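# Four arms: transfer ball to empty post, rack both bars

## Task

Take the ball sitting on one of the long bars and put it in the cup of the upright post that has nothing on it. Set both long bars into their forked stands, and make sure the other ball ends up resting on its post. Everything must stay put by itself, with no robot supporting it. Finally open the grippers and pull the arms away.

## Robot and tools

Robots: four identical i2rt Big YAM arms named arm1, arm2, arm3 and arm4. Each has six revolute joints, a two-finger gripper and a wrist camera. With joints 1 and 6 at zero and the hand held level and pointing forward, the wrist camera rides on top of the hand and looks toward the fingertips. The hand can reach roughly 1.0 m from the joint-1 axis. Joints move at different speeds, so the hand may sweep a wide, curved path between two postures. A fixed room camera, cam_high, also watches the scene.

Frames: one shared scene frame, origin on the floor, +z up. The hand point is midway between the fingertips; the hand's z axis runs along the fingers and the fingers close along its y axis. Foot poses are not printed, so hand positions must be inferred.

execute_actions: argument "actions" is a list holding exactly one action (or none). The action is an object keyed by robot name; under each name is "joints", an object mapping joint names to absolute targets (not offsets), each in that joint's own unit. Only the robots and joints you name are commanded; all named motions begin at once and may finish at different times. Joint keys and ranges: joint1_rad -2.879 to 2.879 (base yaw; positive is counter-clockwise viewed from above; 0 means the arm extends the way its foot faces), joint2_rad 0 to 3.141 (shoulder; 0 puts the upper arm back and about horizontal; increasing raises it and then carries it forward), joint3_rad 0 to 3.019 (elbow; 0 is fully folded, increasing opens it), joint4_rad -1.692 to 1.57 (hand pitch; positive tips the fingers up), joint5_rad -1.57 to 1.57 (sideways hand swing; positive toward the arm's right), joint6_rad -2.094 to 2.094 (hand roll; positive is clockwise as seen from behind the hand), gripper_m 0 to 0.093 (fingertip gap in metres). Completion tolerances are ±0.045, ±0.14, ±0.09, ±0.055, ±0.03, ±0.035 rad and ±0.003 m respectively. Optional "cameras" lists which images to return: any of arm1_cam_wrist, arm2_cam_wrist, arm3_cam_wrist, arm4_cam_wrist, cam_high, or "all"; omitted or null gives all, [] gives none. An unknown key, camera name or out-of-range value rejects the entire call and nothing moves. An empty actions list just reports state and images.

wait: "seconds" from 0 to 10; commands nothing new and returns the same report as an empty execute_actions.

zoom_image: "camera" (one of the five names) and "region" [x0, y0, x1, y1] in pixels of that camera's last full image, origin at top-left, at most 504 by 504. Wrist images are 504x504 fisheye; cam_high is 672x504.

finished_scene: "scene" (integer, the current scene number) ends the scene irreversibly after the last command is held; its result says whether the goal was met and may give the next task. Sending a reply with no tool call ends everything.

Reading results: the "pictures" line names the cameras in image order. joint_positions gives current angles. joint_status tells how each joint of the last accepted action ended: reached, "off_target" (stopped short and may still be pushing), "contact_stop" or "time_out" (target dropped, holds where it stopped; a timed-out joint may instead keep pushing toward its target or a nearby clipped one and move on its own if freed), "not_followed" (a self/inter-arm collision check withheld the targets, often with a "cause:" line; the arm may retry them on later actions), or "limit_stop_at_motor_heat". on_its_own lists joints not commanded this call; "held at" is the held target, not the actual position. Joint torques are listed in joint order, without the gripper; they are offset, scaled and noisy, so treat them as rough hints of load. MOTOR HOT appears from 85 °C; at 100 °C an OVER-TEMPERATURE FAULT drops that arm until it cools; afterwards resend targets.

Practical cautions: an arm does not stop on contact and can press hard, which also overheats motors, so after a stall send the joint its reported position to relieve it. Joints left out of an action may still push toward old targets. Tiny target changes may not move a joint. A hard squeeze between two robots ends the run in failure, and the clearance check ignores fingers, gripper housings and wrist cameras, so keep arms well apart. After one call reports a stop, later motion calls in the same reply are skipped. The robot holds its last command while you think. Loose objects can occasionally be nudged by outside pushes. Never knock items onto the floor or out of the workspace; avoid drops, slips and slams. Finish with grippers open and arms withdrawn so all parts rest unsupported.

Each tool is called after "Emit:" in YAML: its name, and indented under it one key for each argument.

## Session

Emit:
execute_actions:
  actions:
    - {"arm1":{"joints":{"joint1_rad":0,"joint2_rad":1.3,"joint3_rad":1.6,"joint4_rad":-0.5,"joint5_rad":0,"joint6_rad":0}},"arm2":{"joints":{"joint1_rad":0,"joint2_rad":1.3,"joint3_rad":1.6,"joint4_rad":-0.5,"joint5_rad":0,"joint6_rad":0}},"arm3":{"joints":{"joint1_rad":0,"joint2_rad":1.3,"joint3_rad":1.6,"joint4_rad":-0.5,"joint5_rad":0,"joint6_rad":0}},"arm4":{"joints":{"joint1_rad":0,"joint2_rad":1.3,"joint3_rad":1.6,"joint4_rad":-0.5,"joint5_rad":0,"joint6_rad":0}}}

Scene clock: 1.83 s.
Joint torques (N m, as the arm reports them, + toward a larger angle): arm1=[ -2.03 -12.41  11.47   2.9    0.04   0.04] | arm2=[ 0.4  -9.46 14.08  2.49 -0.25 -0.06] | arm3=[ -0.06 -11.87  13.98   2.53  -0.11  -0.02] | arm4=[ -0.52 -12.43  11.05   2.91  -0.11   0.12]
arm1.joint_positions: joint1_rad=+0.004 joint2_rad=+1.303 joint3_rad=+1.575 joint4_rad=-0.519 joint5_rad=+0.002 joint6_rad=-0.009 gripper_m=+0.095
arm1.joint_status: all done
arm1.hand: x=+0.8572 y=-0.0363 z=+1.3920 quat_wxyz=(-0.011, -0.788, -0.027, +0.614) (m; scene frame)
arm2.joint_positions: joint1_rad=+0.007 joint2_rad=+1.303 joint3_rad=+1.559 joint4_rad=-0.527 joint5_rad=+0.004 joint6_rad=+0.008 gripper_m=+0.094
arm2.joint_status: all done
arm2.hand: x=+0.0051 y=+0.8503 z=+1.3074 quat_wxyz=(-0.431, -0.565, -0.565, +0.419) (m; scene frame)
arm3.joint_positions: joint1_rad=-0.010 joint2_rad=+1.316 joint3_rad=+1.557 joint4_rad=-0.524 joint5_rad=+0.002 joint6_rad=-0.008 gripper_m=+0.094
arm3.joint_status: all done
arm3.hand: x=-0.8489 y=-0.0109 z=+1.3609 quat_wxyz=(-0.599, -0.004, -0.801, +0.011) (m; scene frame)
arm4.joint_positions: joint1_rad=+0.013 joint2_rad=+1.293 joint3_rad=+1.566 joint4_rad=-0.514 joint5_rad=+0.004 joint6_rad=-0.015 gripper_m=+0.094
arm4.joint_status: all done
arm4.hand: x=+0.0145 y=-0.8523 z=+1.3115 quat_wxyz=(-0.442, +0.557, -0.563, -0.422) (m; scene frame)
pictures: arm1_cam_wrist, arm2_cam_wrist, arm3_cam_wrist, arm4_cam_wrist, cam_high
Images, in order (width x height): arm1_cam_wrist 504x504, arm2_cam_wrist 504x504, arm3_cam_wrist 504x504, arm4_cam_wrist 504x504, cam_high 672x504.

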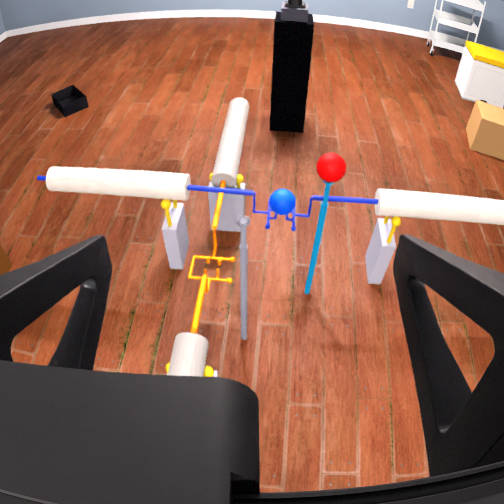

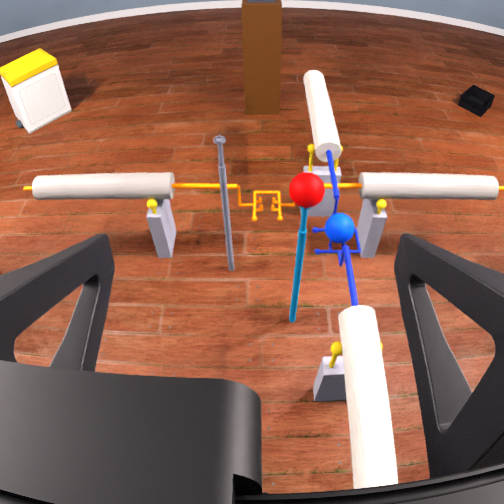

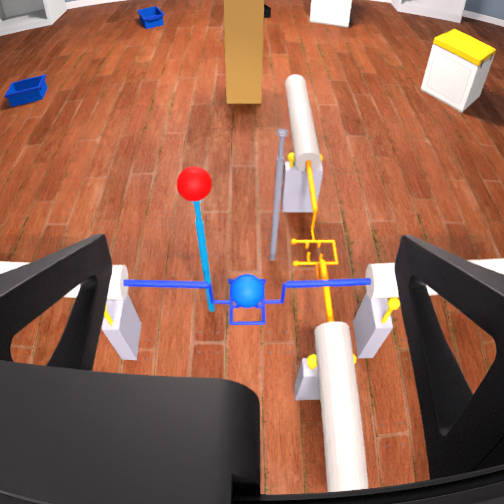

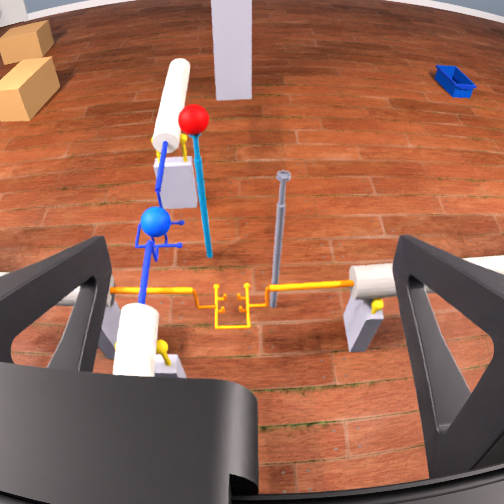

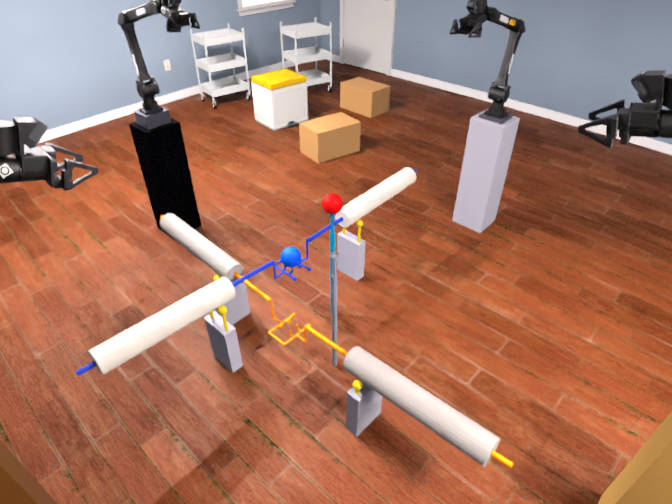

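Emit:
execute_actions:
  actions:
    - {"arm2":{"joints":{"joint1_rad":-0.54,"joint2_rad":2.27,"joint3_rad":1.235,"joint4_rad":-0.48,"joint6_rad":-0.54}},"arm4":{"joints":{"joint1_rad":0.61,"joint2_rad":2.26,"joint3_rad":1.205,"joint4_rad":-0.47,"joint6_rad":0.585}}}
  cameras: ["arm2_cam_wrist","arm4_cam_wrist"]

Scene clock: 3.90 s.
Joint torques (N m, as the arm reports them, + toward a larger angle): arm1=[ -2.07 -13.04  11.5    2.93   0.05   0.04] | arm2=[  0.8  -15.02   7.52   0.56  -0.14  -0.03] | arm3=[  0.81 -11.75  14.1    2.64  -0.07   0.01] | arm4=[ -0.88 -20.5    5.3    0.63   0.14   0.14]
arm1.joint_positions: joint1_rad=+0.004 joint2_rad=+1.303 joint3_rad=+1.575 joint4_rad=-0.519 joint5_rad=+0.002 joint6_rad=-0.009 gripper_m=+0.095
arm1.joint_status: not commanded
arm1.hand: x=+0.8572 y=-0.0363 z=+1.3920 quat_wxyz=(-0.011, -0.788, -0.027, +0.614) (m; scene frame)
arm2.joint_positions: joint1_rad=-0.542 joint2_rad=+2.268 joint3_rad=+1.206 joint4_rad=-0.485 joint5_rad=+0.001 joint6_rad=-0.532 gripper_m=+0.094
arm2.joint_status: all done
arm2.hand: x=-0.2571 y=+1.0139 z=+0.5607 quat_wxyz=(-0.001, -0.707, -0.707, +0.005) (m; scene frame)
arm3.joint_positions: joint1_rad=-0.010 joint2_rad=+1.316 joint3_rad=+1.557 joint4_rad=-0.524 joint5_rad=+0.002 joint6_rad=-0.008 gripper_m=+0.094
arm3.joint_status: not commanded
arm3.hand: x=-0.8489 y=-0.0109 z=+1.3609 quat_wxyz=(-0.599, -0.004, -0.801, +0.011) (m; scene frame)
arm4.joint_positions: joint1_rad=+0.621 joint2_rad=+2.258 joint3_rad=+1.179 joint4_rad=-0.472 joint5_rad=-0.002 joint6_rad=+0.570 gripper_m=+0.094
arm4.joint_status: all done
arm4.hand: x=-0.2753 y=-1.0364 z=+0.5540 quat_wxyz=(+0.004, +0.712, -0.702, -0.004) (m; scene frame)
pictures: arm2_cam_wrist, arm4_cam_wrist
Images, in order (width x height): arm2_cam_wrist 504x504, arm4_cam_wrist 504x504.

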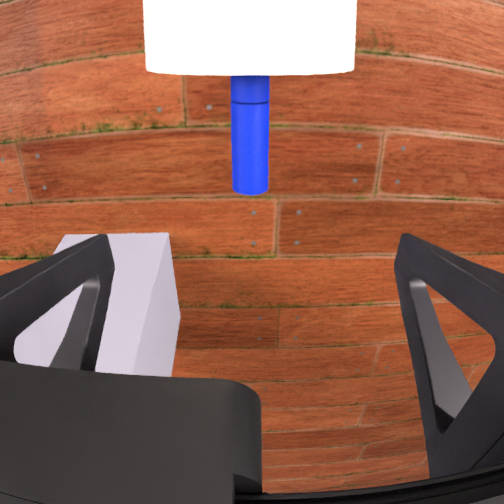

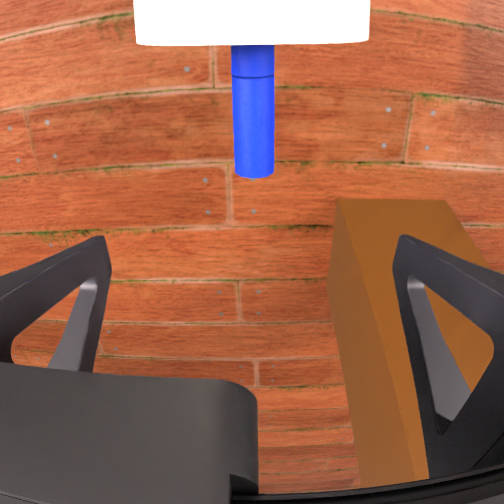

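The bar sits almost where it did before, so the same grasp and lift apply.

Emit:
execute_actions:
  actions:
    - {"arm2":{"joints":{"joint2_rad":2.535,"joint3_rad":1.333,"joint4_rad":-0.3}},"arm4":{"joints":{"joint1_rad":0.605,"joint2_rad":2.525,"joint3_rad":1.31,"joint4_rad":-0.3}}}
  cameras: []

Emit:
execute_actions:
  actions:
    - {"arm2":{"joints":{"gripper_m":0.0}},"arm4":{"joints":{"gripper_m":0.0}}}
  cameras: ["arm2_cam_wrist","arm4_cam_wrist"]

Scene clock: 5.53 s.
Joint torques (N m, as the arm reports them, + toward a larger angle): arm1=[ -2.11 -12.94  11.51   2.97   0.05   0.05] | arm2=[  0.62 -16.54   4.5    0.85   0.1   -0.04] | arm3=[  0.73 -12.71  14.17   2.86  -0.13   0.01] | arm4=[ -0.74 -23.73   3.39   0.83   0.1    0.08]
arm1.joint_positions: joint1_rad=+0.004 joint2_rad=+1.303 joint3_rad=+1.575 joint4_rad=-0.519 joint5_rad=+0.002 joint6_rad=-0.009 gripper_m=+0.095
arm1.joint_status: not commanded
arm1.hand: x=+0.8572 y=-0.0363 z=+1.3920 quat_wxyz=(-0.011, -0.788, -0.027, +0.614) (m; scene frame)
arm2.joint_positions: joint1_rad=-0.539 joint2_rad=+2.543 joint3_rad=+1.325 joint4_rad=-0.317 joint5_rad=-0.004 joint6_rad=-0.532 gripper_m=+0.094
arm2.joint_status: all done
arm2.hand: x=-0.2564 y=+1.0098 z=+0.4463 quat_wxyz=(-0.005, -0.706, -0.709, +0.010) (m; scene frame)
arm3.joint_positions: joint1_rad=-0.010 joint2_rad=+1.316 joint3_rad=+1.557 joint4_rad=-0.524 joint5_rad=+0.002 joint6_rad=-0.008 gripper_m=+0.094
arm3.joint_status: not commanded
arm3.hand: x=-0.8489 y=-0.0109 z=+1.3609 quat_wxyz=(-0.599, -0.004, -0.801, +0.011) (m; scene frame)
arm4.joint_positions: joint1_rad=+0.619 joint2_rad=+2.542 joint3_rad=+1.297 joint4_rad=-0.308 joint5_rad=+0.000 joint6_rad=+0.575 gripper_m=+0.094
arm4.joint_status: all done
arm4.hand: x=-0.2740 y=-1.0370 z=+0.4371 quat_wxyz=(+0.003, +0.710, -0.705, -0.004) (m; scene frame)
pictures: none
No camera images: the call's "cameras" was empty. Leave "cameras" out to get every camera's image.

Scene clock: 6.27 s.
Joint torques (N m, as the arm reports them, + toward a larger angle): arm1=[ -2.12 -13.05  11.58   2.95   0.04   0.04] | arm2=[  0.83 -16.44   4.36   0.92  -0.16  -0.02] | arm3=[  1.31 -11.52  14.19   2.76  -0.15   0.05] | arm4=[ -0.49 -23.76   3.24   0.72   0.24   0.19]
arm1.joint_positions: joint1_rad=+0.004 joint2_rad=+1.303 joint3_rad=+1.575 joint4_rad=-0.519 joint5_rad=+0.002 joint6_rad=-0.009 gripper_m=+0.095
arm1.joint_status: not commanded
arm1.hand: x=+0.8572 y=-0.0363 z=+1.3920 quat_wxyz=(-0.011, -0.788, -0.027, +0.614) (m; scene frame)
arm2.joint_positions: joint1_rad=-0.539 joint2_rad=+2.543 joint3_rad=+1.325 joint4_rad=-0.313 joint5_rad=+0.001 joint6_rad=-0.535 gripper_m=+0.019
arm2.joint_status: gripper_m off_target (ended at +0.019, target +0.000)
arm2.hand: x=-0.2579 y=+1.0097 z=+0.4463 quat_wxyz=(-0.003, -0.705, -0.709, +0.013) (m; scene frame)
arm3.joint_positions: joint1_rad=-0.010 joint2_rad=+1.316 joint3_rad=+1.557 joint4_rad=-0.524 joint5_rad=+0.002 joint6_rad=-0.008 gripper_m=+0.094
arm3.joint_status: not commanded
arm3.hand: x=-0.8489 y=-0.0109 z=+1.3609 quat_wxyz=(-0.599, -0.004, -0.801, +0.011) (m; scene frame)
arm4.joint_positions: joint1_rad=+0.619 joint2_rad=+2.542 joint3_rad=+1.297 joint4_rad=-0.306 joint5_rad=-0.004 joint6_rad=+0.567 gripper_m=+0.017
arm4.joint_status: gripper_m off_target (ended at +0.017, target +0.000)
arm4.hand: x=-0.2748 y=-1.0369 z=+0.4371 quat_wxyz=(+0.005, +0.712, -0.702, -0.005) (m; scene frame)
pictures: arm2_cam_wrist, arm4_cam_wrist
Images, in order (width x height): arm2_cam_wrist 504x504, arm4_cam_wrist 504x504.

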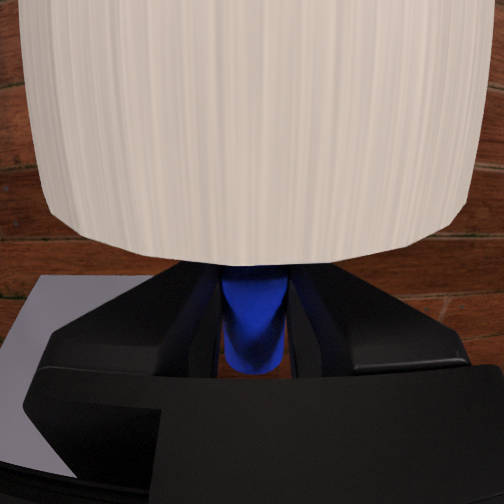

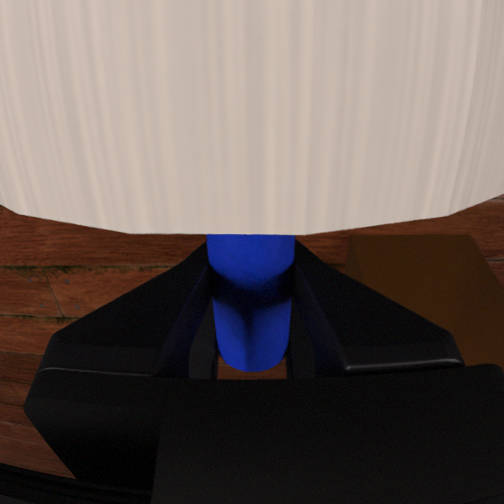

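Emit:
execute_actions:
  actions:
    - {"arm2":{"joints":{"joint2_rad":2.35,"joint3_rad":1.265,"joint4_rad":-0.41}},"arm4":{"joints":{"joint1_rad":0.615,"joint2_rad":2.335,"joint3_rad":1.23,"joint4_rad":-0.41,"joint6_rad":0.575}}}
  cameras: []

Emit:
execute_actions:
  actions:
    - {"arm2":{"joints":{"joint2_rad":2.19,"joint3_rad":1.225,"joint4_rad":-0.535}},"arm4":{"joints":{"joint2_rad":2.17,"joint3_rad":1.19,"joint4_rad":-0.525}}}
  cameras: []

Emit:
execute_actions:
  actions:
    - {"arm2":{"joints":{"joint2_rad":1.90,"joint3_rad":1.23,"joint4_rad":-0.83}},"arm4":{"joints":{"joint2_rad":1.88,"joint3_rad":1.2,"joint4_rad":-0.825}}}
  cameras: []

Emit:
execute_actions:
  actions:
    - {"arm2":{"joints":{"joint2_rad":1.70,"joint3_rad":1.38,"joint4_rad":-1.16}},"arm4":{"joints":{"joint2_rad":1.68,"joint3_rad":1.35,"joint4_rad":-1.16}}}
  cameras: []

Emit:
execute_actions:
  actions:
    - {"arm2":{"joints":{"joint1_rad":-0.295,"joint2_rad":1.79,"joint3_rad":1.505,"joint4_rad":-1.195,"joint6_rad":-0.29}},"arm4":{"joints":{"joint1_rad":0.465,"joint2_rad":1.36,"joint3_rad":0.94,"joint4_rad":-1.095,"joint6_rad":0.41}}}
  cameras: ["arm3_cam_wrist","arm1_cam_wrist","cam_high"]

Scene clock: 8.00 s.
Joint torques (N m, as the arm reports them, + toward a larger angle): arm1=[ -2.14 -13.05  11.58   2.9    0.05   0.03] | arm2=[  0.3  -18.02   5.58   0.09  -0.15  -0.05] | arm3=[  0.96 -11.97  14.06   2.76  -0.07  -0.04] | arm4=[  0.54 -23.99   3.86   0.51   0.2    0.11]
arm1.joint_positions: joint1_rad=+0.004 joint2_rad=+1.303 joint3_rad=+1.575 joint4_rad=-0.519 joint5_rad=+0.002 joint6_rad=-0.009 gripper_m=+0.095
arm1.joint_status: not commanded
arm1.hand: x=+0.8572 y=-0.0363 z=+1.3920 quat_wxyz=(-0.011, -0.788, -0.027, +0.614) (m; scene frame)
arm2.joint_positions: joint1_rad=-0.539 joint2_rad=+2.396 joint3_rad=+1.251 joint4_rad=-0.401 joint5_rad=+0.000 joint6_rad=-0.535 gripper_m=+0.019
arm2.joint_status: all done
arm2.hand: x=-0.2560 y=+1.0128 z=+0.5068 quat_wxyz=(-0.002, -0.705, -0.709, +0.006) (m; scene frame)
arm3.joint_positions: joint1_rad=-0.010 joint2_rad=+1.316 joint3_rad=+1.557 joint4_rad=-0.524 joint5_rad=+0.002 joint6_rad=-0.008 gripper_m=+0.094
arm3.joint_status: not commanded
arm3.hand: x=-0.8489 y=-0.0109 z=+1.3609 quat_wxyz=(-0.599, -0.004, -0.801, +0.011) (m; scene frame)
arm4.joint_positions: joint1_rad=+0.614 joint2_rad=+2.364 joint3_rad=+1.219 joint4_rad=-0.410 joint5_rad=-0.002 joint6_rad=+0.561 gripper_m=+0.017
arm4.joint_status: all done
arm4.hand: x=-0.2730 y=-1.0337 z=+0.5107 quat_wxyz=(+0.004, +0.713, -0.701, -0.003) (m; scene frame)
pictures: none
No camera images: the call's "cameras" was empty. Leave "cameras" out to get every camera's image.

Scene clock: 8.97 s.
Joint torques (N m, as the arm reports them, + toward a larger angle): arm1=[ -1.96 -12.96  11.54   2.93   0.06   0.03] | arm2=[  0.35 -17.54   6.89   0.23  -0.15  -0.03] | arm3=[  0.45 -11.71  13.93   2.65  -0.12  -0.03] | arm4=[  0.87 -23.06   5.14   0.59   0.18   0.12]
arm1.joint_positions: joint1_rad=+0.004 joint2_rad=+1.303 joint3_rad=+1.575 joint4_rad=-0.519 joint5_rad=+0.002 joint6_rad=-0.009 gripper_m=+0.095
arm1.joint_status: not commanded
arm1.hand: x=+0.8572 y=-0.0363 z=+1.3920 quat_wxyz=(-0.011, -0.788, -0.027, +0.614) (m; scene frame)
arm2.joint_positions: joint1_rad=-0.542 joint2_rad=+2.231 joint3_rad=+1.205 joint4_rad=-0.529 joint5_rad=+0.001 joint6_rad=-0.537 gripper_m=+0.019
arm2.joint_status: all done
arm2.hand: x=-0.2576 y=+1.0129 z=+0.5783 quat_wxyz=(+0.000, -0.705, -0.709, +0.002) (m; scene frame)
arm3.joint_positions: joint1_rad=-0.010 joint2_rad=+1.316 joint3_rad=+1.557 joint4_rad=-0.524 joint5_rad=+0.002 joint6_rad=-0.008 gripper_m=+0.094
arm3.joint_status: not commanded
arm3.hand: x=-0.8489 y=-0.0109 z=+1.3609 quat_wxyz=(-0.599, -0.004, -0.801, +0.011) (m; scene frame)
arm4.joint_positions: joint1_rad=+0.614 joint2_rad=+2.200 joint3_rad=+1.171 joint4_rad=-0.528 joint5_rad=-0.002 joint6_rad=+0.560 gripper_m=+0.017
arm4.joint_status: all done
arm4.hand: x=-0.2730 y=-1.0334 z=+0.5804 quat_wxyz=(+0.004, +0.713, -0.701, -0.002) (m; scene frame)
pictures: none
No camera images: the call's "cameras" was empty. Leave "cameras" out to get every camera's image.

Scene clock: 10.17 s.
Joint torques (N m, as the arm reports them, + toward a larger angle): arm1=[ -1.97 -13.13  11.56   2.96   0.05   0.04] | arm2=[  1.17 -15.07   9.69   0.2   -0.12   0.  ] | arm3=[  1.95 -12.04  13.96   2.87  -0.08  -0.02] | arm4=[  0.64 -21.39   7.52   0.57   0.09   0.13]
arm1.joint_positions: joint1_rad=+0.004 joint2_rad=+1.303 joint3_rad=+1.575 joint4_rad=-0.519 joint5_rad=+0.002 joint6_rad=-0.009 gripper_m=+0.095
arm1.joint_status: not commanded
arm1.hand: x=+0.8572 y=-0.0363 z=+1.3920 quat_wxyz=(-0.011, -0.788, -0.027, +0.614) (m; scene frame)
arm2.joint_positions: joint1_rad=-0.545 joint2_rad=+1.923 joint3_rad=+1.202 joint4_rad=-0.827 joint5_rad=+0.000 joint6_rad=-0.540 gripper_m=+0.019
arm2.joint_status: all done
arm2.hand: x=-0.2593 y=+1.0126 z=+0.7277 quat_wxyz=(-0.002, -0.705, -0.709, +0.005) (m; scene frame)
arm3.joint_positions: joint1_rad=-0.010 joint2_rad=+1.316 joint3_rad=+1.557 joint4_rad=-0.524 joint5_rad=+0.002 joint6_rad=-0.008 gripper_m=+0.094
arm3.joint_status: not commanded
arm3.hand: x=-0.8489 y=-0.0109 z=+1.3609 quat_wxyz=(-0.599, -0.004, -0.801, +0.011) (m; scene frame)
arm4.joint_positions: joint1_rad=+0.617 joint2_rad=+1.902 joint3_rad=+1.171 joint4_rad=-0.826 joint5_rad=+0.000 joint6_rad=+0.560 gripper_m=+0.017
arm4.joint_status: all done
arm4.hand: x=-0.2722 y=-1.0347 z=+0.7222 quat_wxyz=(+0.004, +0.714, -0.700, -0.001) (m; scene frame)
pictures: none
No camera images: the call's "cameras" was empty. Leave "cameras" out to get every camera's image.

Scene clock: 11.43 s.
Joint torques (N m, as the arm reports them, + toward a larger angle): arm1=[ -2.1  -12.98  11.58   2.95   0.05   0.05] | arm2=[  0.39 -14.48  13.11  -0.22   0.02   0.03] | arm3=[ -0.25 -11.8   13.97   2.67  -0.11  -0.02] | arm4=[ -0.03 -20.21  10.65   0.09  -0.02   0.13]
arm1.joint_positions: joint1_rad=+0.004 joint2_rad=+1.303 joint3_rad=+1.575 joint4_rad=-0.519 joint5_rad=+0.002 joint6_rad=-0.009 gripper_m=+0.095
arm1.joint_status: not commanded
arm1.hand: x=+0.8572 y=-0.0363 z=+1.3920 quat_wxyz=(-0.011, -0.788, -0.027, +0.614) (m; scene frame)
arm2.joint_positions: joint1_rad=-0.542 joint2_rad=+1.727 joint3_rad=+1.328 joint4_rad=-1.141 joint5_rad=-0.002 joint6_rad=-0.540 gripper_m=+0.019
arm2.joint_status: all done
arm2.hand: x=-0.2580 y=+1.0119 z=+0.8626 quat_wxyz=(-0.004, -0.704, -0.710, +0.008) (m; scene frame)
arm3.joint_positions: joint1_rad=-0.010 joint2_rad=+1.316 joint3_rad=+1.557 joint4_rad=-0.524 joint5_rad=+0.002 joint6_rad=-0.008 gripper_m=+0.094
arm3.joint_status: not commanded
arm3.hand: x=-0.8489 y=-0.0109 z=+1.3609 quat_wxyz=(-0.599, -0.004, -0.801, +0.011) (m; scene frame)
arm4.joint_positions: joint1_rad=+0.617 joint2_rad=+1.704 joint3_rad=+1.294 joint4_rad=-1.152 joint5_rad=+0.003 joint6_rad=+0.560 gripper_m=+0.017
arm4.joint_status: all done
arm4.hand: x=-0.2691 y=-1.0367 z=+0.8554 quat_wxyz=(+0.003, +0.714, -0.700, +0.001) (m; scene frame)
pictures: none
No camera images: the call's "cameras" was empty. Leave "cameras" out to get every camera's image.

Scene clock: 12.70 s.
Joint torques (N m, as the arm reports them, + toward a larger angle): arm1=[ -2.01 -12.97  11.53   2.89   0.05   0.05] | arm2=[ -0.05 -17.02  13.6    0.22   0.08  -0.07] | arm3=[  1.22 -12.02  14.05   2.87  -0.16  -0.01] | arm4=[  0.54 -13.41   8.04   0.31  -0.15   0.01]
arm1.joint_positions: joint1_rad=+0.004 joint2_rad=+1.303 joint3_rad=+1.575 joint4_rad=-0.519 joint5_rad=+0.002 joint6_rad=-0.009 gripper_m=+0.095
arm1.joint_status: not commanded
arm1.hand: x=+0.8572 y=-0.0363 z=+1.3920 quat_wxyz=(-0.011, -0.788, -0.027, +0.614) (m; scene frame)
arm2.joint_positions: joint1_rad=-0.286 joint2_rad=+1.832 joint3_rad=+1.448 joint4_rad=-1.189 joint5_rad=-0.004 joint6_rad=-0.282 gripper_m=+0.019
arm2.joint_status: all done
arm2.hand: x=-0.1474 y=+0.9305 z=+0.8529 quat_wxyz=(+0.000, -0.705, -0.709, -0.008) (m; scene frame)
arm3.joint_positions: joint1_rad=-0.010 joint2_rad=+1.316 joint3_rad=+1.557 joint4_rad=-0.524 joint5_rad=+0.002 joint6_rad=-0.008 gripper_m=+0.094
arm3.joint_status: not commanded
arm3.hand: x=-0.8489 y=-0.0109 z=+1.3609 quat_wxyz=(-0.599, -0.004, -0.801, +0.011) (m; scene frame)
arm4.joint_positions: joint1_rad=+0.464 joint2_rad=+1.380 joint3_rad=+0.921 joint4_rad=-1.089 joint5_rad=+0.006 joint6_rad=+0.406 gripper_m=+0.017
arm4.joint_status: all done
arm4.hand: x=-0.1499 y=-1.1159 z=+0.8581 quat_wxyz=(-0.002, +0.715, -0.699, -0.004) (m; scene frame)
pictures: arm1_cam_wrist, arm3_cam_wrist, cam_high
Images, in order (width x height): arm1_cam_wrist 504x504, arm3_cam_wrist 504x504, cam_high 672x504.

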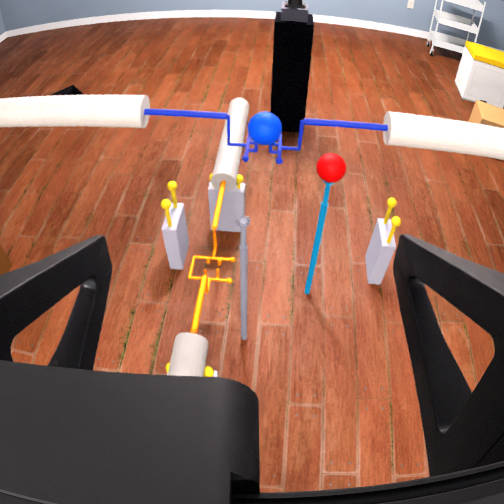

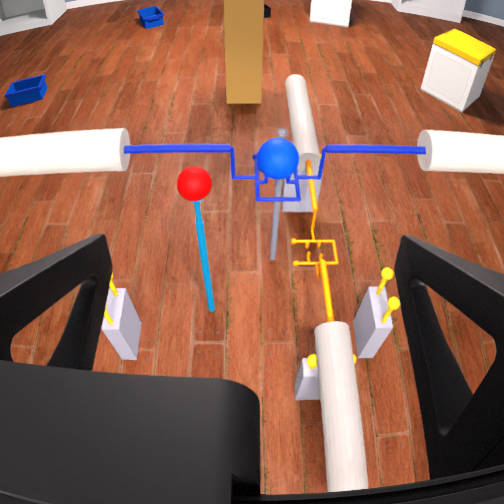

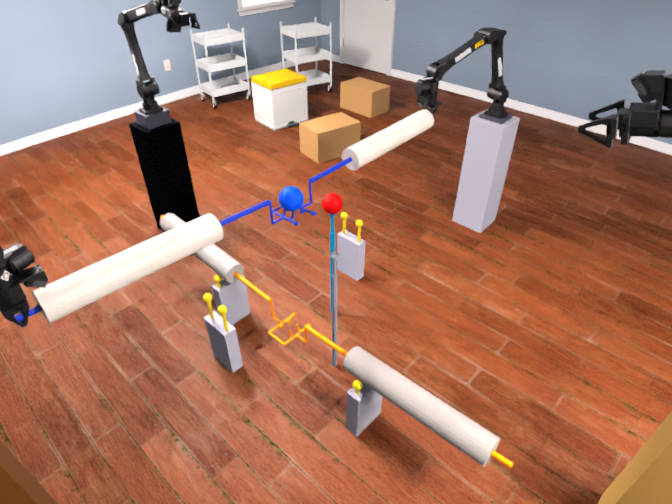

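Emit:
execute_actions:
  actions:
    - {"arm2":{"joints":{"joint1_rad":-0.07,"joint2_rad":1.78,"joint3_rad":1.5,"joint4_rad":-1.19,"joint6_rad":-0.06}},"arm4":{"joints":{"joint1_rad":0.135,"joint2_rad":1.22,"joint3_rad":0.81,"joint4_rad":-1.105,"joint6_rad":0.08}}}
  cameras: []

Emit:
execute_actions:
  actions:
    - {"arm2":{"joints":{"joint1_rad":0.182,"joint2_rad":1.81,"joint3_rad":1.55,"joint4_rad":-1.205,"joint6_rad":0.19}},"arm4":{"joints":{"joint1_rad":-0.29,"joint2_rad":1.255,"joint3_rad":0.85,"joint4_rad":-1.1,"joint6_rad":-0.35}}}
  cameras: ["arm3_cam_wrist","arm1_cam_wrist","cam_high"]

Emit:
zoom_image:
  camera: "cam_high"
  region: [270, 180, 400, 300]

Scene clock: 14.37 s.
Joint torques (N m, as the arm reports them, + toward a larger angle): arm1=[ -2.03 -12.85  11.53   2.96   0.05   0.04] | arm2=[  0.54 -17.55  13.01   0.01  -0.07  -0.03] | arm3=[  1.59 -11.75  14.14   2.85  -0.15  -0.07] | arm4=[ -0.19 -11.35   8.19   0.06  -0.17  -0.07]
arm1.joint_positions: joint1_rad=+0.004 joint2_rad=+1.303 joint3_rad=+1.575 joint4_rad=-0.519 joint5_rad=+0.002 joint6_rad=-0.009 gripper_m=+0.095
arm1.joint_status: not commanded
arm1.hand: x=+0.8572 y=-0.0363 z=+1.3920 quat_wxyz=(-0.011, -0.788, -0.027, +0.614) (m; scene frame)
arm2.joint_positions: joint1_rad=-0.067 joint2_rad=+1.832 joint3_rad=+1.452 joint4_rad=-1.175 joint5_rad=+0.000 joint6_rad=-0.059 gripper_m=+0.019
arm2.joint_status: all done
arm2.hand: x=-0.0319 y=+0.9060 z=+0.8547 quat_wxyz=(-0.004, -0.706, -0.708, +0.000) (m; scene frame)
arm3.joint_positions: joint1_rad=-0.010 joint2_rad=+1.316 joint3_rad=+1.557 joint4_rad=-0.524 joint5_rad=+0.002 joint6_rad=-0.008 gripper_m=+0.094
arm3.joint_status: not commanded
arm3.hand: x=-0.8489 y=-0.0109 z=+1.3609 quat_wxyz=(-0.599, -0.004, -0.801, +0.011) (m; scene frame)
arm4.joint_positions: joint1_rad=+0.141 joint2_rad=+1.244 joint3_rad=+0.790 joint4_rad=-1.096 joint5_rad=+0.006 joint6_rad=+0.083 gripper_m=+0.017
arm4.joint_status: all done
arm4.hand: x=-0.0313 y=-1.1374 z=+0.8557 quat_wxyz=(-0.004, +0.715, -0.699, -0.001) (m; scene frame)
pictures: none
No camera images: the call's "cameras" was empty. Leave "cameras" out to get every camera's image.

Scene clock: 15.63 s.
Joint torques (N m, as the arm reports them, + toward a larger angle): arm1=[ -2.01 -13.11  11.59   2.93   0.04   0.04] | arm2=[  0.82 -16.52  13.13  -0.07  -0.16   0.05] | arm3=[  1.24 -12.58  13.98   2.88  -0.11  -0.05] | arm4=[ -0.53 -10.71   9.17  -0.11  -0.15  -0.24]
arm1.joint_positions: joint1_rad=+0.004 joint2_rad=+1.303 joint3_rad=+1.575 joint4_rad=-0.519 joint5_rad=+0.002 joint6_rad=-0.009 gripper_m=+0.095
arm1.joint_status: not commanded
arm1.hand: x=+0.8572 y=-0.0363 z=+1.3920 quat_wxyz=(-0.011, -0.788, -0.027, +0.614) (m; scene frame)
arm2.joint_positions: joint1_rad=+0.180 joint2_rad=+1.844 joint3_rad=+1.502 joint4_rad=-1.192 joint5_rad=+0.002 joint6_rad=+0.189 gripper_m=+0.019
arm2.joint_status: all done
arm2.hand: x=+0.1039 y=+0.9007 z=+0.8671 quat_wxyz=(-0.013, -0.707, -0.707, +0.005) (m; scene frame)
arm3.joint_positions: joint1_rad=-0.010 joint2_rad=+1.316 joint3_rad=+1.557 joint4_rad=-0.524 joint5_rad=+0.002 joint6_rad=-0.008 gripper_m=+0.094
arm3.joint_status: not commanded
arm3.hand: x=-0.8489 y=-0.0109 z=+1.3609 quat_wxyz=(-0.599, -0.004, -0.801, +0.011) (m; scene frame)
arm4.joint_positions: joint1_rad=-0.275 joint2_rad=+1.269 joint3_rad=+0.815 joint4_rad=-1.087 joint5_rad=+0.004 joint6_rad=-0.333 gripper_m=+0.017
arm4.joint_status: all done
arm4.hand: x=+0.1006 y=-1.1400 z=+0.8573 quat_wxyz=(-0.009, +0.714, -0.700, +0.000) (m; scene frame)
pictures: arm1_cam_wrist, arm3_cam_wrist, cam_high
Images, in order (width x height): arm1_cam_wrist 504x504, arm3_cam_wrist 504x504, cam_high 672x504.

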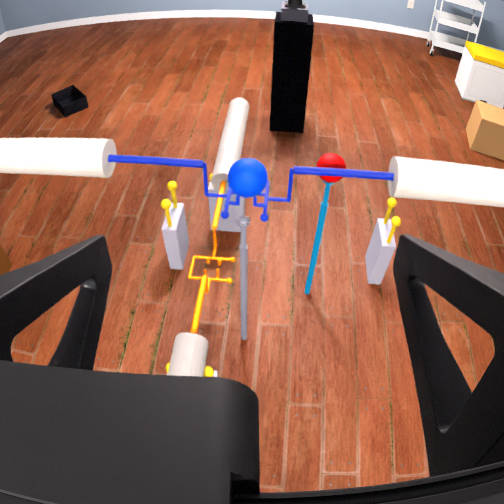

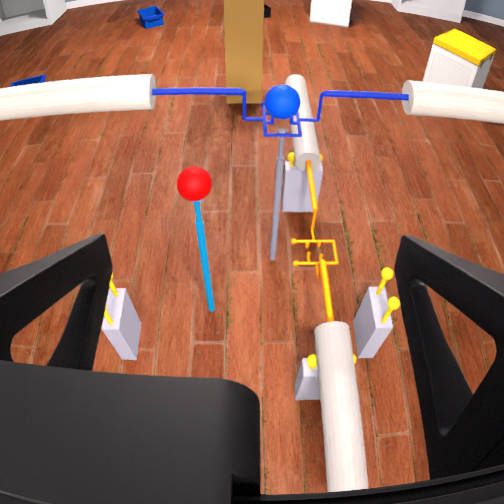

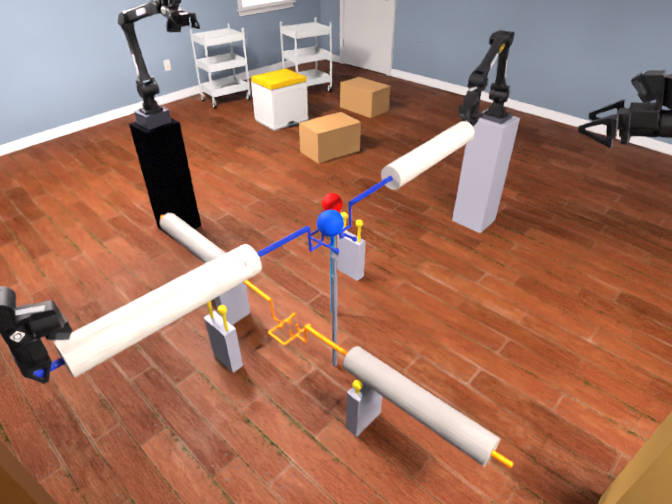

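Region (270, 180, 400, 300) of cam_high's 672x504 image, scaled by 3.877, with more detail than that image has; it fills the top 465 rows of this view, and the rest is white.

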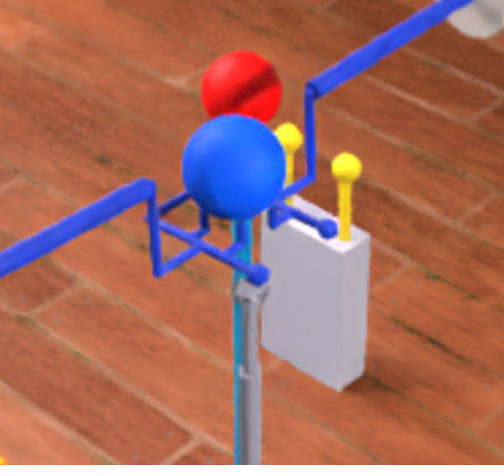

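Emit:
execute_actions:
  actions:
    - {"arm2":{"joints":{"joint1_rad":0.222,"joint2_rad":1.89,"joint3_rad":1.54,"joint4_rad":-1.125,"joint6_rad":0.23}},"arm4":{"joints":{"joint1_rad":-0.378,"joint2_rad":1.325,"joint3_rad":0.785,"joint4_rad":-0.97,"joint6_rad":-0.435}}}
  cameras: ["arm3_cam_wrist","arm1_cam_wrist","cam_high"]

Emit:
zoom_image:
  camera: "cam_high"
  region: [270, 180, 400, 300]

Emit:
zoom_image:
  camera: "arm1_cam_wrist"
  region: [180, 150, 310, 280]

Emit:
zoom_image:
  camera: "arm3_cam_wrist"
  region: [230, 70, 340, 180]

Scene clock: 17.13 s.
Joint torques (N m, as the arm reports them, + toward a larger angle): arm1=[ -2.04 -12.97  11.6    2.9    0.06   0.04] | arm2=[  1.01 -18.84  11.75   0.5   -0.22   0.09] | arm3=[  2.33 -12.52  14.04   2.67  -0.15  -0.06] | arm4=[ -0.63 -12.41   7.31   0.39  -0.12  -0.18]
arm1.joint_positions: joint1_rad=+0.004 joint2_rad=+1.303 joint3_rad=+1.575 joint4_rad=-0.519 joint5_rad=+0.002 joint6_rad=-0.009 gripper_m=+0.095
arm1.joint_status: not commanded
arm1.hand: x=+0.8572 y=-0.0363 z=+1.3920 quat_wxyz=(-0.011, -0.788, -0.027, +0.614) (m; scene frame)
arm2.joint_positions: joint1_rad=+0.218 joint2_rad=+1.942 joint3_rad=+1.502 joint4_rad=-1.127 joint5_rad=+0.003 joint6_rad=+0.222 gripper_m=+0.019
arm2.joint_status: all done
arm2.hand: x=+0.1274 y=+0.8951 z=+0.8142 quat_wxyz=(+0.001, -0.705, -0.709, -0.004) (m; scene frame)
arm3.joint_positions: joint1_rad=-0.010 joint2_rad=+1.316 joint3_rad=+1.557 joint4_rad=-0.524 joint5_rad=+0.002 joint6_rad=-0.008 gripper_m=+0.094
arm3.joint_status: not commanded
arm3.hand: x=-0.8489 y=-0.0109 z=+1.3609 quat_wxyz=(-0.599, -0.004, -0.801, +0.011) (m; scene frame)
arm4.joint_positions: joint1_rad=-0.365 joint2_rad=+1.351 joint3_rad=+0.770 joint4_rad=-0.967 joint5_rad=+0.003 joint6_rad=-0.424 gripper_m=+0.017
arm4.joint_status: all done
arm4.hand: x=+0.1300 y=-1.1453 z=+0.8181 quat_wxyz=(-0.006, +0.715, -0.699, +0.002) (m; scene frame)
pictures: arm1_cam_wrist, arm3_cam_wrist, cam_high
Images, in order (width x height): arm1_cam_wrist 504x504, arm3_cam_wrist 504x504, cam_high 672x504.

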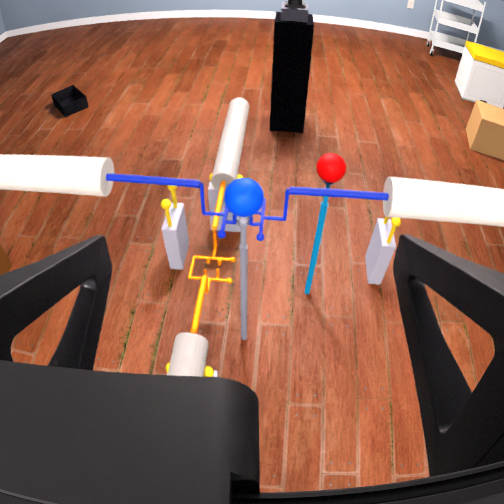

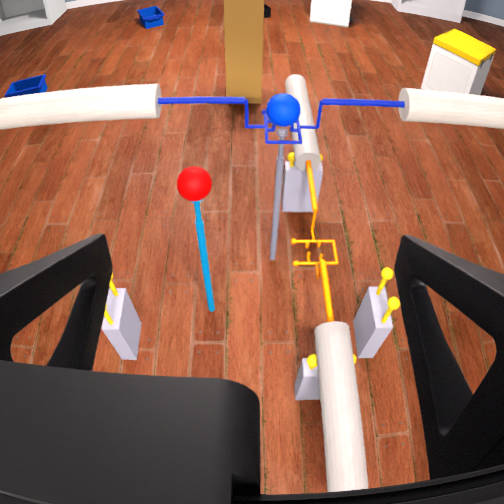

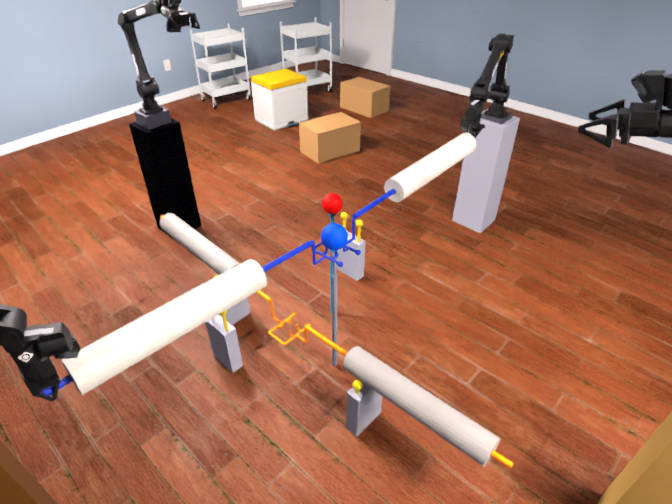

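Region (270, 180, 400, 300) of cam_high's 672x504 image, scaled by 3.877, with more detail than that image has; it fills the top 465 rows of this view, and the rest is white.

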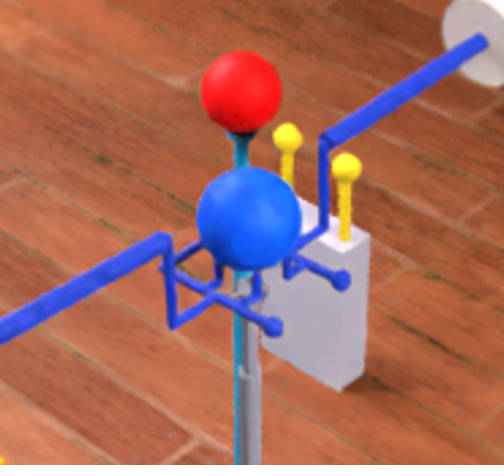

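Region (180, 150, 310, 280) of arm1_cam_wrist's 504x504 image, scaled by 3.877, with more detail than that image has.

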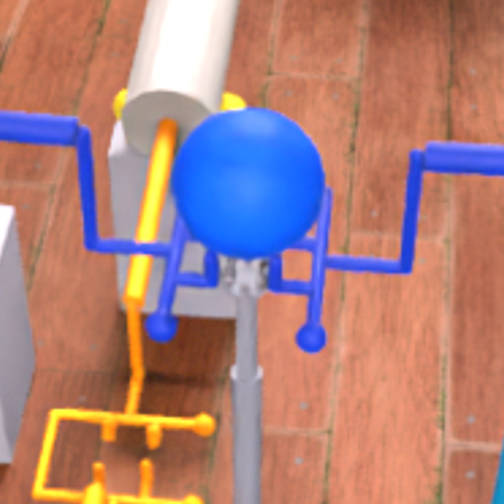

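Region (230, 70, 340, 180) of arm3_cam_wrist's 504x504 image, scaled by 4.582, with more detail than that image has.

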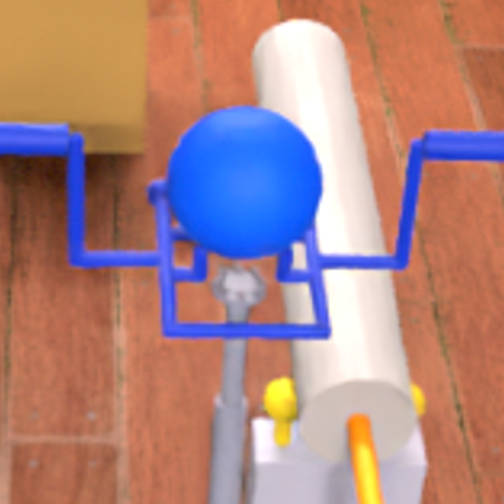

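Emit:
execute_actions:
  actions:
    - {"arm2":{"joints":{"joint2_rad":1.93,"joint3_rad":1.485,"joint4_rad":-1.035}},"arm4":{"joints":{"joint2_rad":1.408,"joint3_rad":0.735,"joint4_rad":-0.84}}}
  cameras: ["arm1_cam_wrist"]

Emit:
execute_actions:
  actions:
    - {"arm2":{"joints":{"joint2_rad":2.02,"joint3_rad":1.44,"joint4_rad":-0.905}},"arm4":{"joints":{"joint2_rad":1.558,"joint3_rad":0.68,"joint4_rad":-0.636}}}
  cameras: ["arm3_cam_wrist","arm1_cam_wrist"]

Emit:
zoom_image:
  camera: "arm1_cam_wrist"
  region: [180, 150, 310, 280]

Scene clock: 18.50 s.
Joint torques (N m, as the arm reports them, + toward a larger angle): arm1=[ -2.23 -13.03  11.53   2.92   0.06   0.05] | arm2=[  1.34 -17.52  10.3    0.8   -0.2    0.08] | arm3=[  1.05 -11.79  14.05   2.78  -0.03  -0.01] | arm4=[ -0.8  -13.45   6.58   0.44  -0.11  -0.17]
arm1.joint_positions: joint1_rad=+0.004 joint2_rad=+1.303 joint3_rad=+1.575 joint4_rad=-0.519 joint5_rad=+0.002 joint6_rad=-0.009 gripper_m=+0.095
arm1.joint_status: not commanded
arm1.hand: x=+0.8572 y=-0.0363 z=+1.3920 quat_wxyz=(-0.011, -0.788, -0.027, +0.614) (m; scene frame)
arm2.joint_positions: joint1_rad=+0.218 joint2_rad=+1.965 joint3_rad=+1.462 joint4_rad=-1.050 joint5_rad=+0.003 joint6_rad=+0.223 gripper_m=+0.019
arm2.joint_status: all done
arm2.hand: x=+0.1275 y=+0.8955 z=+0.7881 quat_wxyz=(-0.005, -0.705, -0.709, +0.000) (m; scene frame)
arm3.joint_positions: joint1_rad=-0.010 joint2_rad=+1.316 joint3_rad=+1.557 joint4_rad=-0.524 joint5_rad=+0.002 joint6_rad=-0.008 gripper_m=+0.094
arm3.joint_status: not commanded
arm3.hand: x=-0.8489 y=-0.0109 z=+1.3609 quat_wxyz=(-0.599, -0.004, -0.801, +0.011) (m; scene frame)
arm4.joint_positions: joint1_rad=-0.365 joint2_rad=+1.432 joint3_rad=+0.723 joint4_rad=-0.839 joint5_rad=+0.003 joint6_rad=-0.424 gripper_m=+0.017
arm4.joint_status: all done
arm4.hand: x=+0.1306 y=-1.1444 z=+0.7790 quat_wxyz=(-0.006, +0.715, -0.699, +0.002) (m; scene frame)
pictures: arm1_cam_wrist
Images, in order (width x height): arm1_cam_wrist 504x504.

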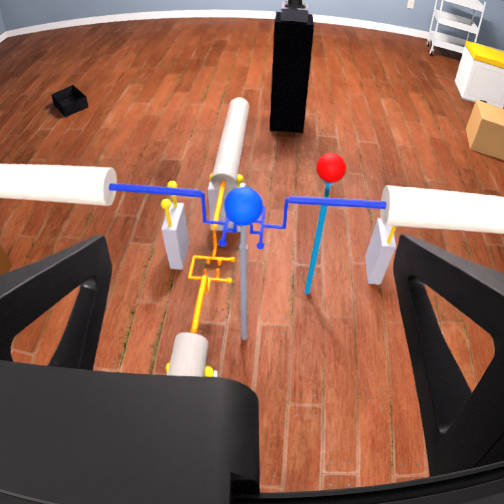

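Scene clock: 19.47 s.
Joint torques (N m, as the arm reports them, + toward a larger angle): arm1=[ -1.82 -12.87  11.53   2.94   0.05   0.05] | arm2=[  1.14 -19.39   9.52   0.59  -0.22   0.09] | arm3=[  0.39 -12.2   13.97   2.95  -0.09  -0.06] | arm4=[ -0.46 -14.34   5.24   0.66  -0.09  -0.17]
arm1.joint_positions: joint1_rad=+0.004 joint2_rad=+1.303 joint3_rad=+1.575 joint4_rad=-0.519 joint5_rad=+0.002 joint6_rad=-0.009 gripper_m=+0.095
arm1.joint_status: not commanded
arm1.hand: x=+0.8572 y=-0.0363 z=+1.3920 quat_wxyz=(-0.011, -0.788, -0.027, +0.614) (m; scene frame)
arm2.joint_positions: joint1_rad=+0.218 joint2_rad=+2.066 joint3_rad=+1.418 joint4_rad=-0.914 joint5_rad=+0.003 joint6_rad=+0.223 gripper_m=+0.019
arm2.joint_status: all done
arm2.hand: x=+0.1279 y=+0.8966 z=+0.7194 quat_wxyz=(-0.002, -0.705, -0.709, -0.002) (m; scene frame)
arm3.joint_positions: joint1_rad=-0.010 joint2_rad=+1.316 joint3_rad=+1.557 joint4_rad=-0.524 joint5_rad=+0.002 joint6_rad=-0.008 gripper_m=+0.094
arm3.joint_status: not commanded
arm3.hand: x=-0.8489 y=-0.0109 z=+1.3609 quat_wxyz=(-0.599, -0.004, -0.801, +0.011) (m; scene frame)
arm4.joint_positions: joint1_rad=-0.365 joint2_rad=+1.582 joint3_rad=+0.673 joint4_rad=-0.639 joint5_rad=+0.003 joint6_rad=-0.424 gripper_m=+0.017
arm4.joint_status: all done
arm4.hand: x=+0.1315 y=-1.1434 z=+0.7196 quat_wxyz=(-0.006, +0.715, -0.699, +0.003) (m; scene frame)
pictures: arm1_cam_wrist, arm3_cam_wrist
Images, in order (width x height): arm1_cam_wrist 504x504, arm3_cam_wrist 504x504.

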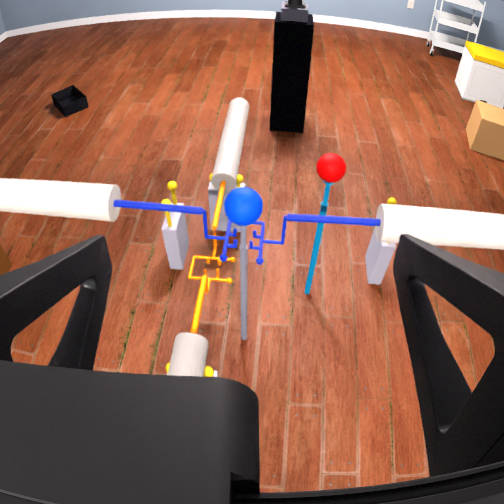

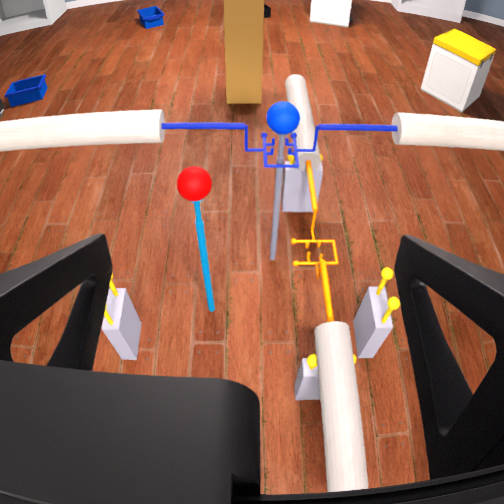

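Region (180, 150, 310, 280) of arm1_cam_wrist's 504x504 image, scaled by 3.877, with more detail than that image has.

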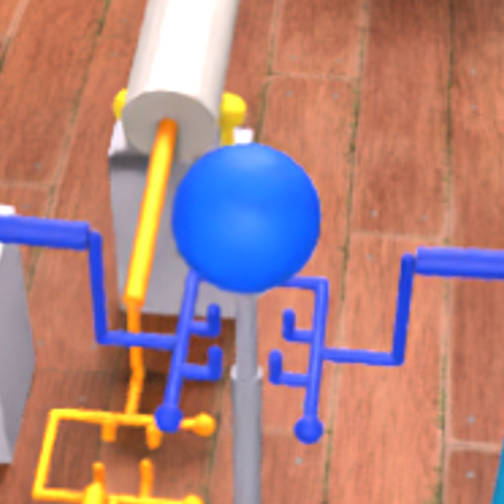

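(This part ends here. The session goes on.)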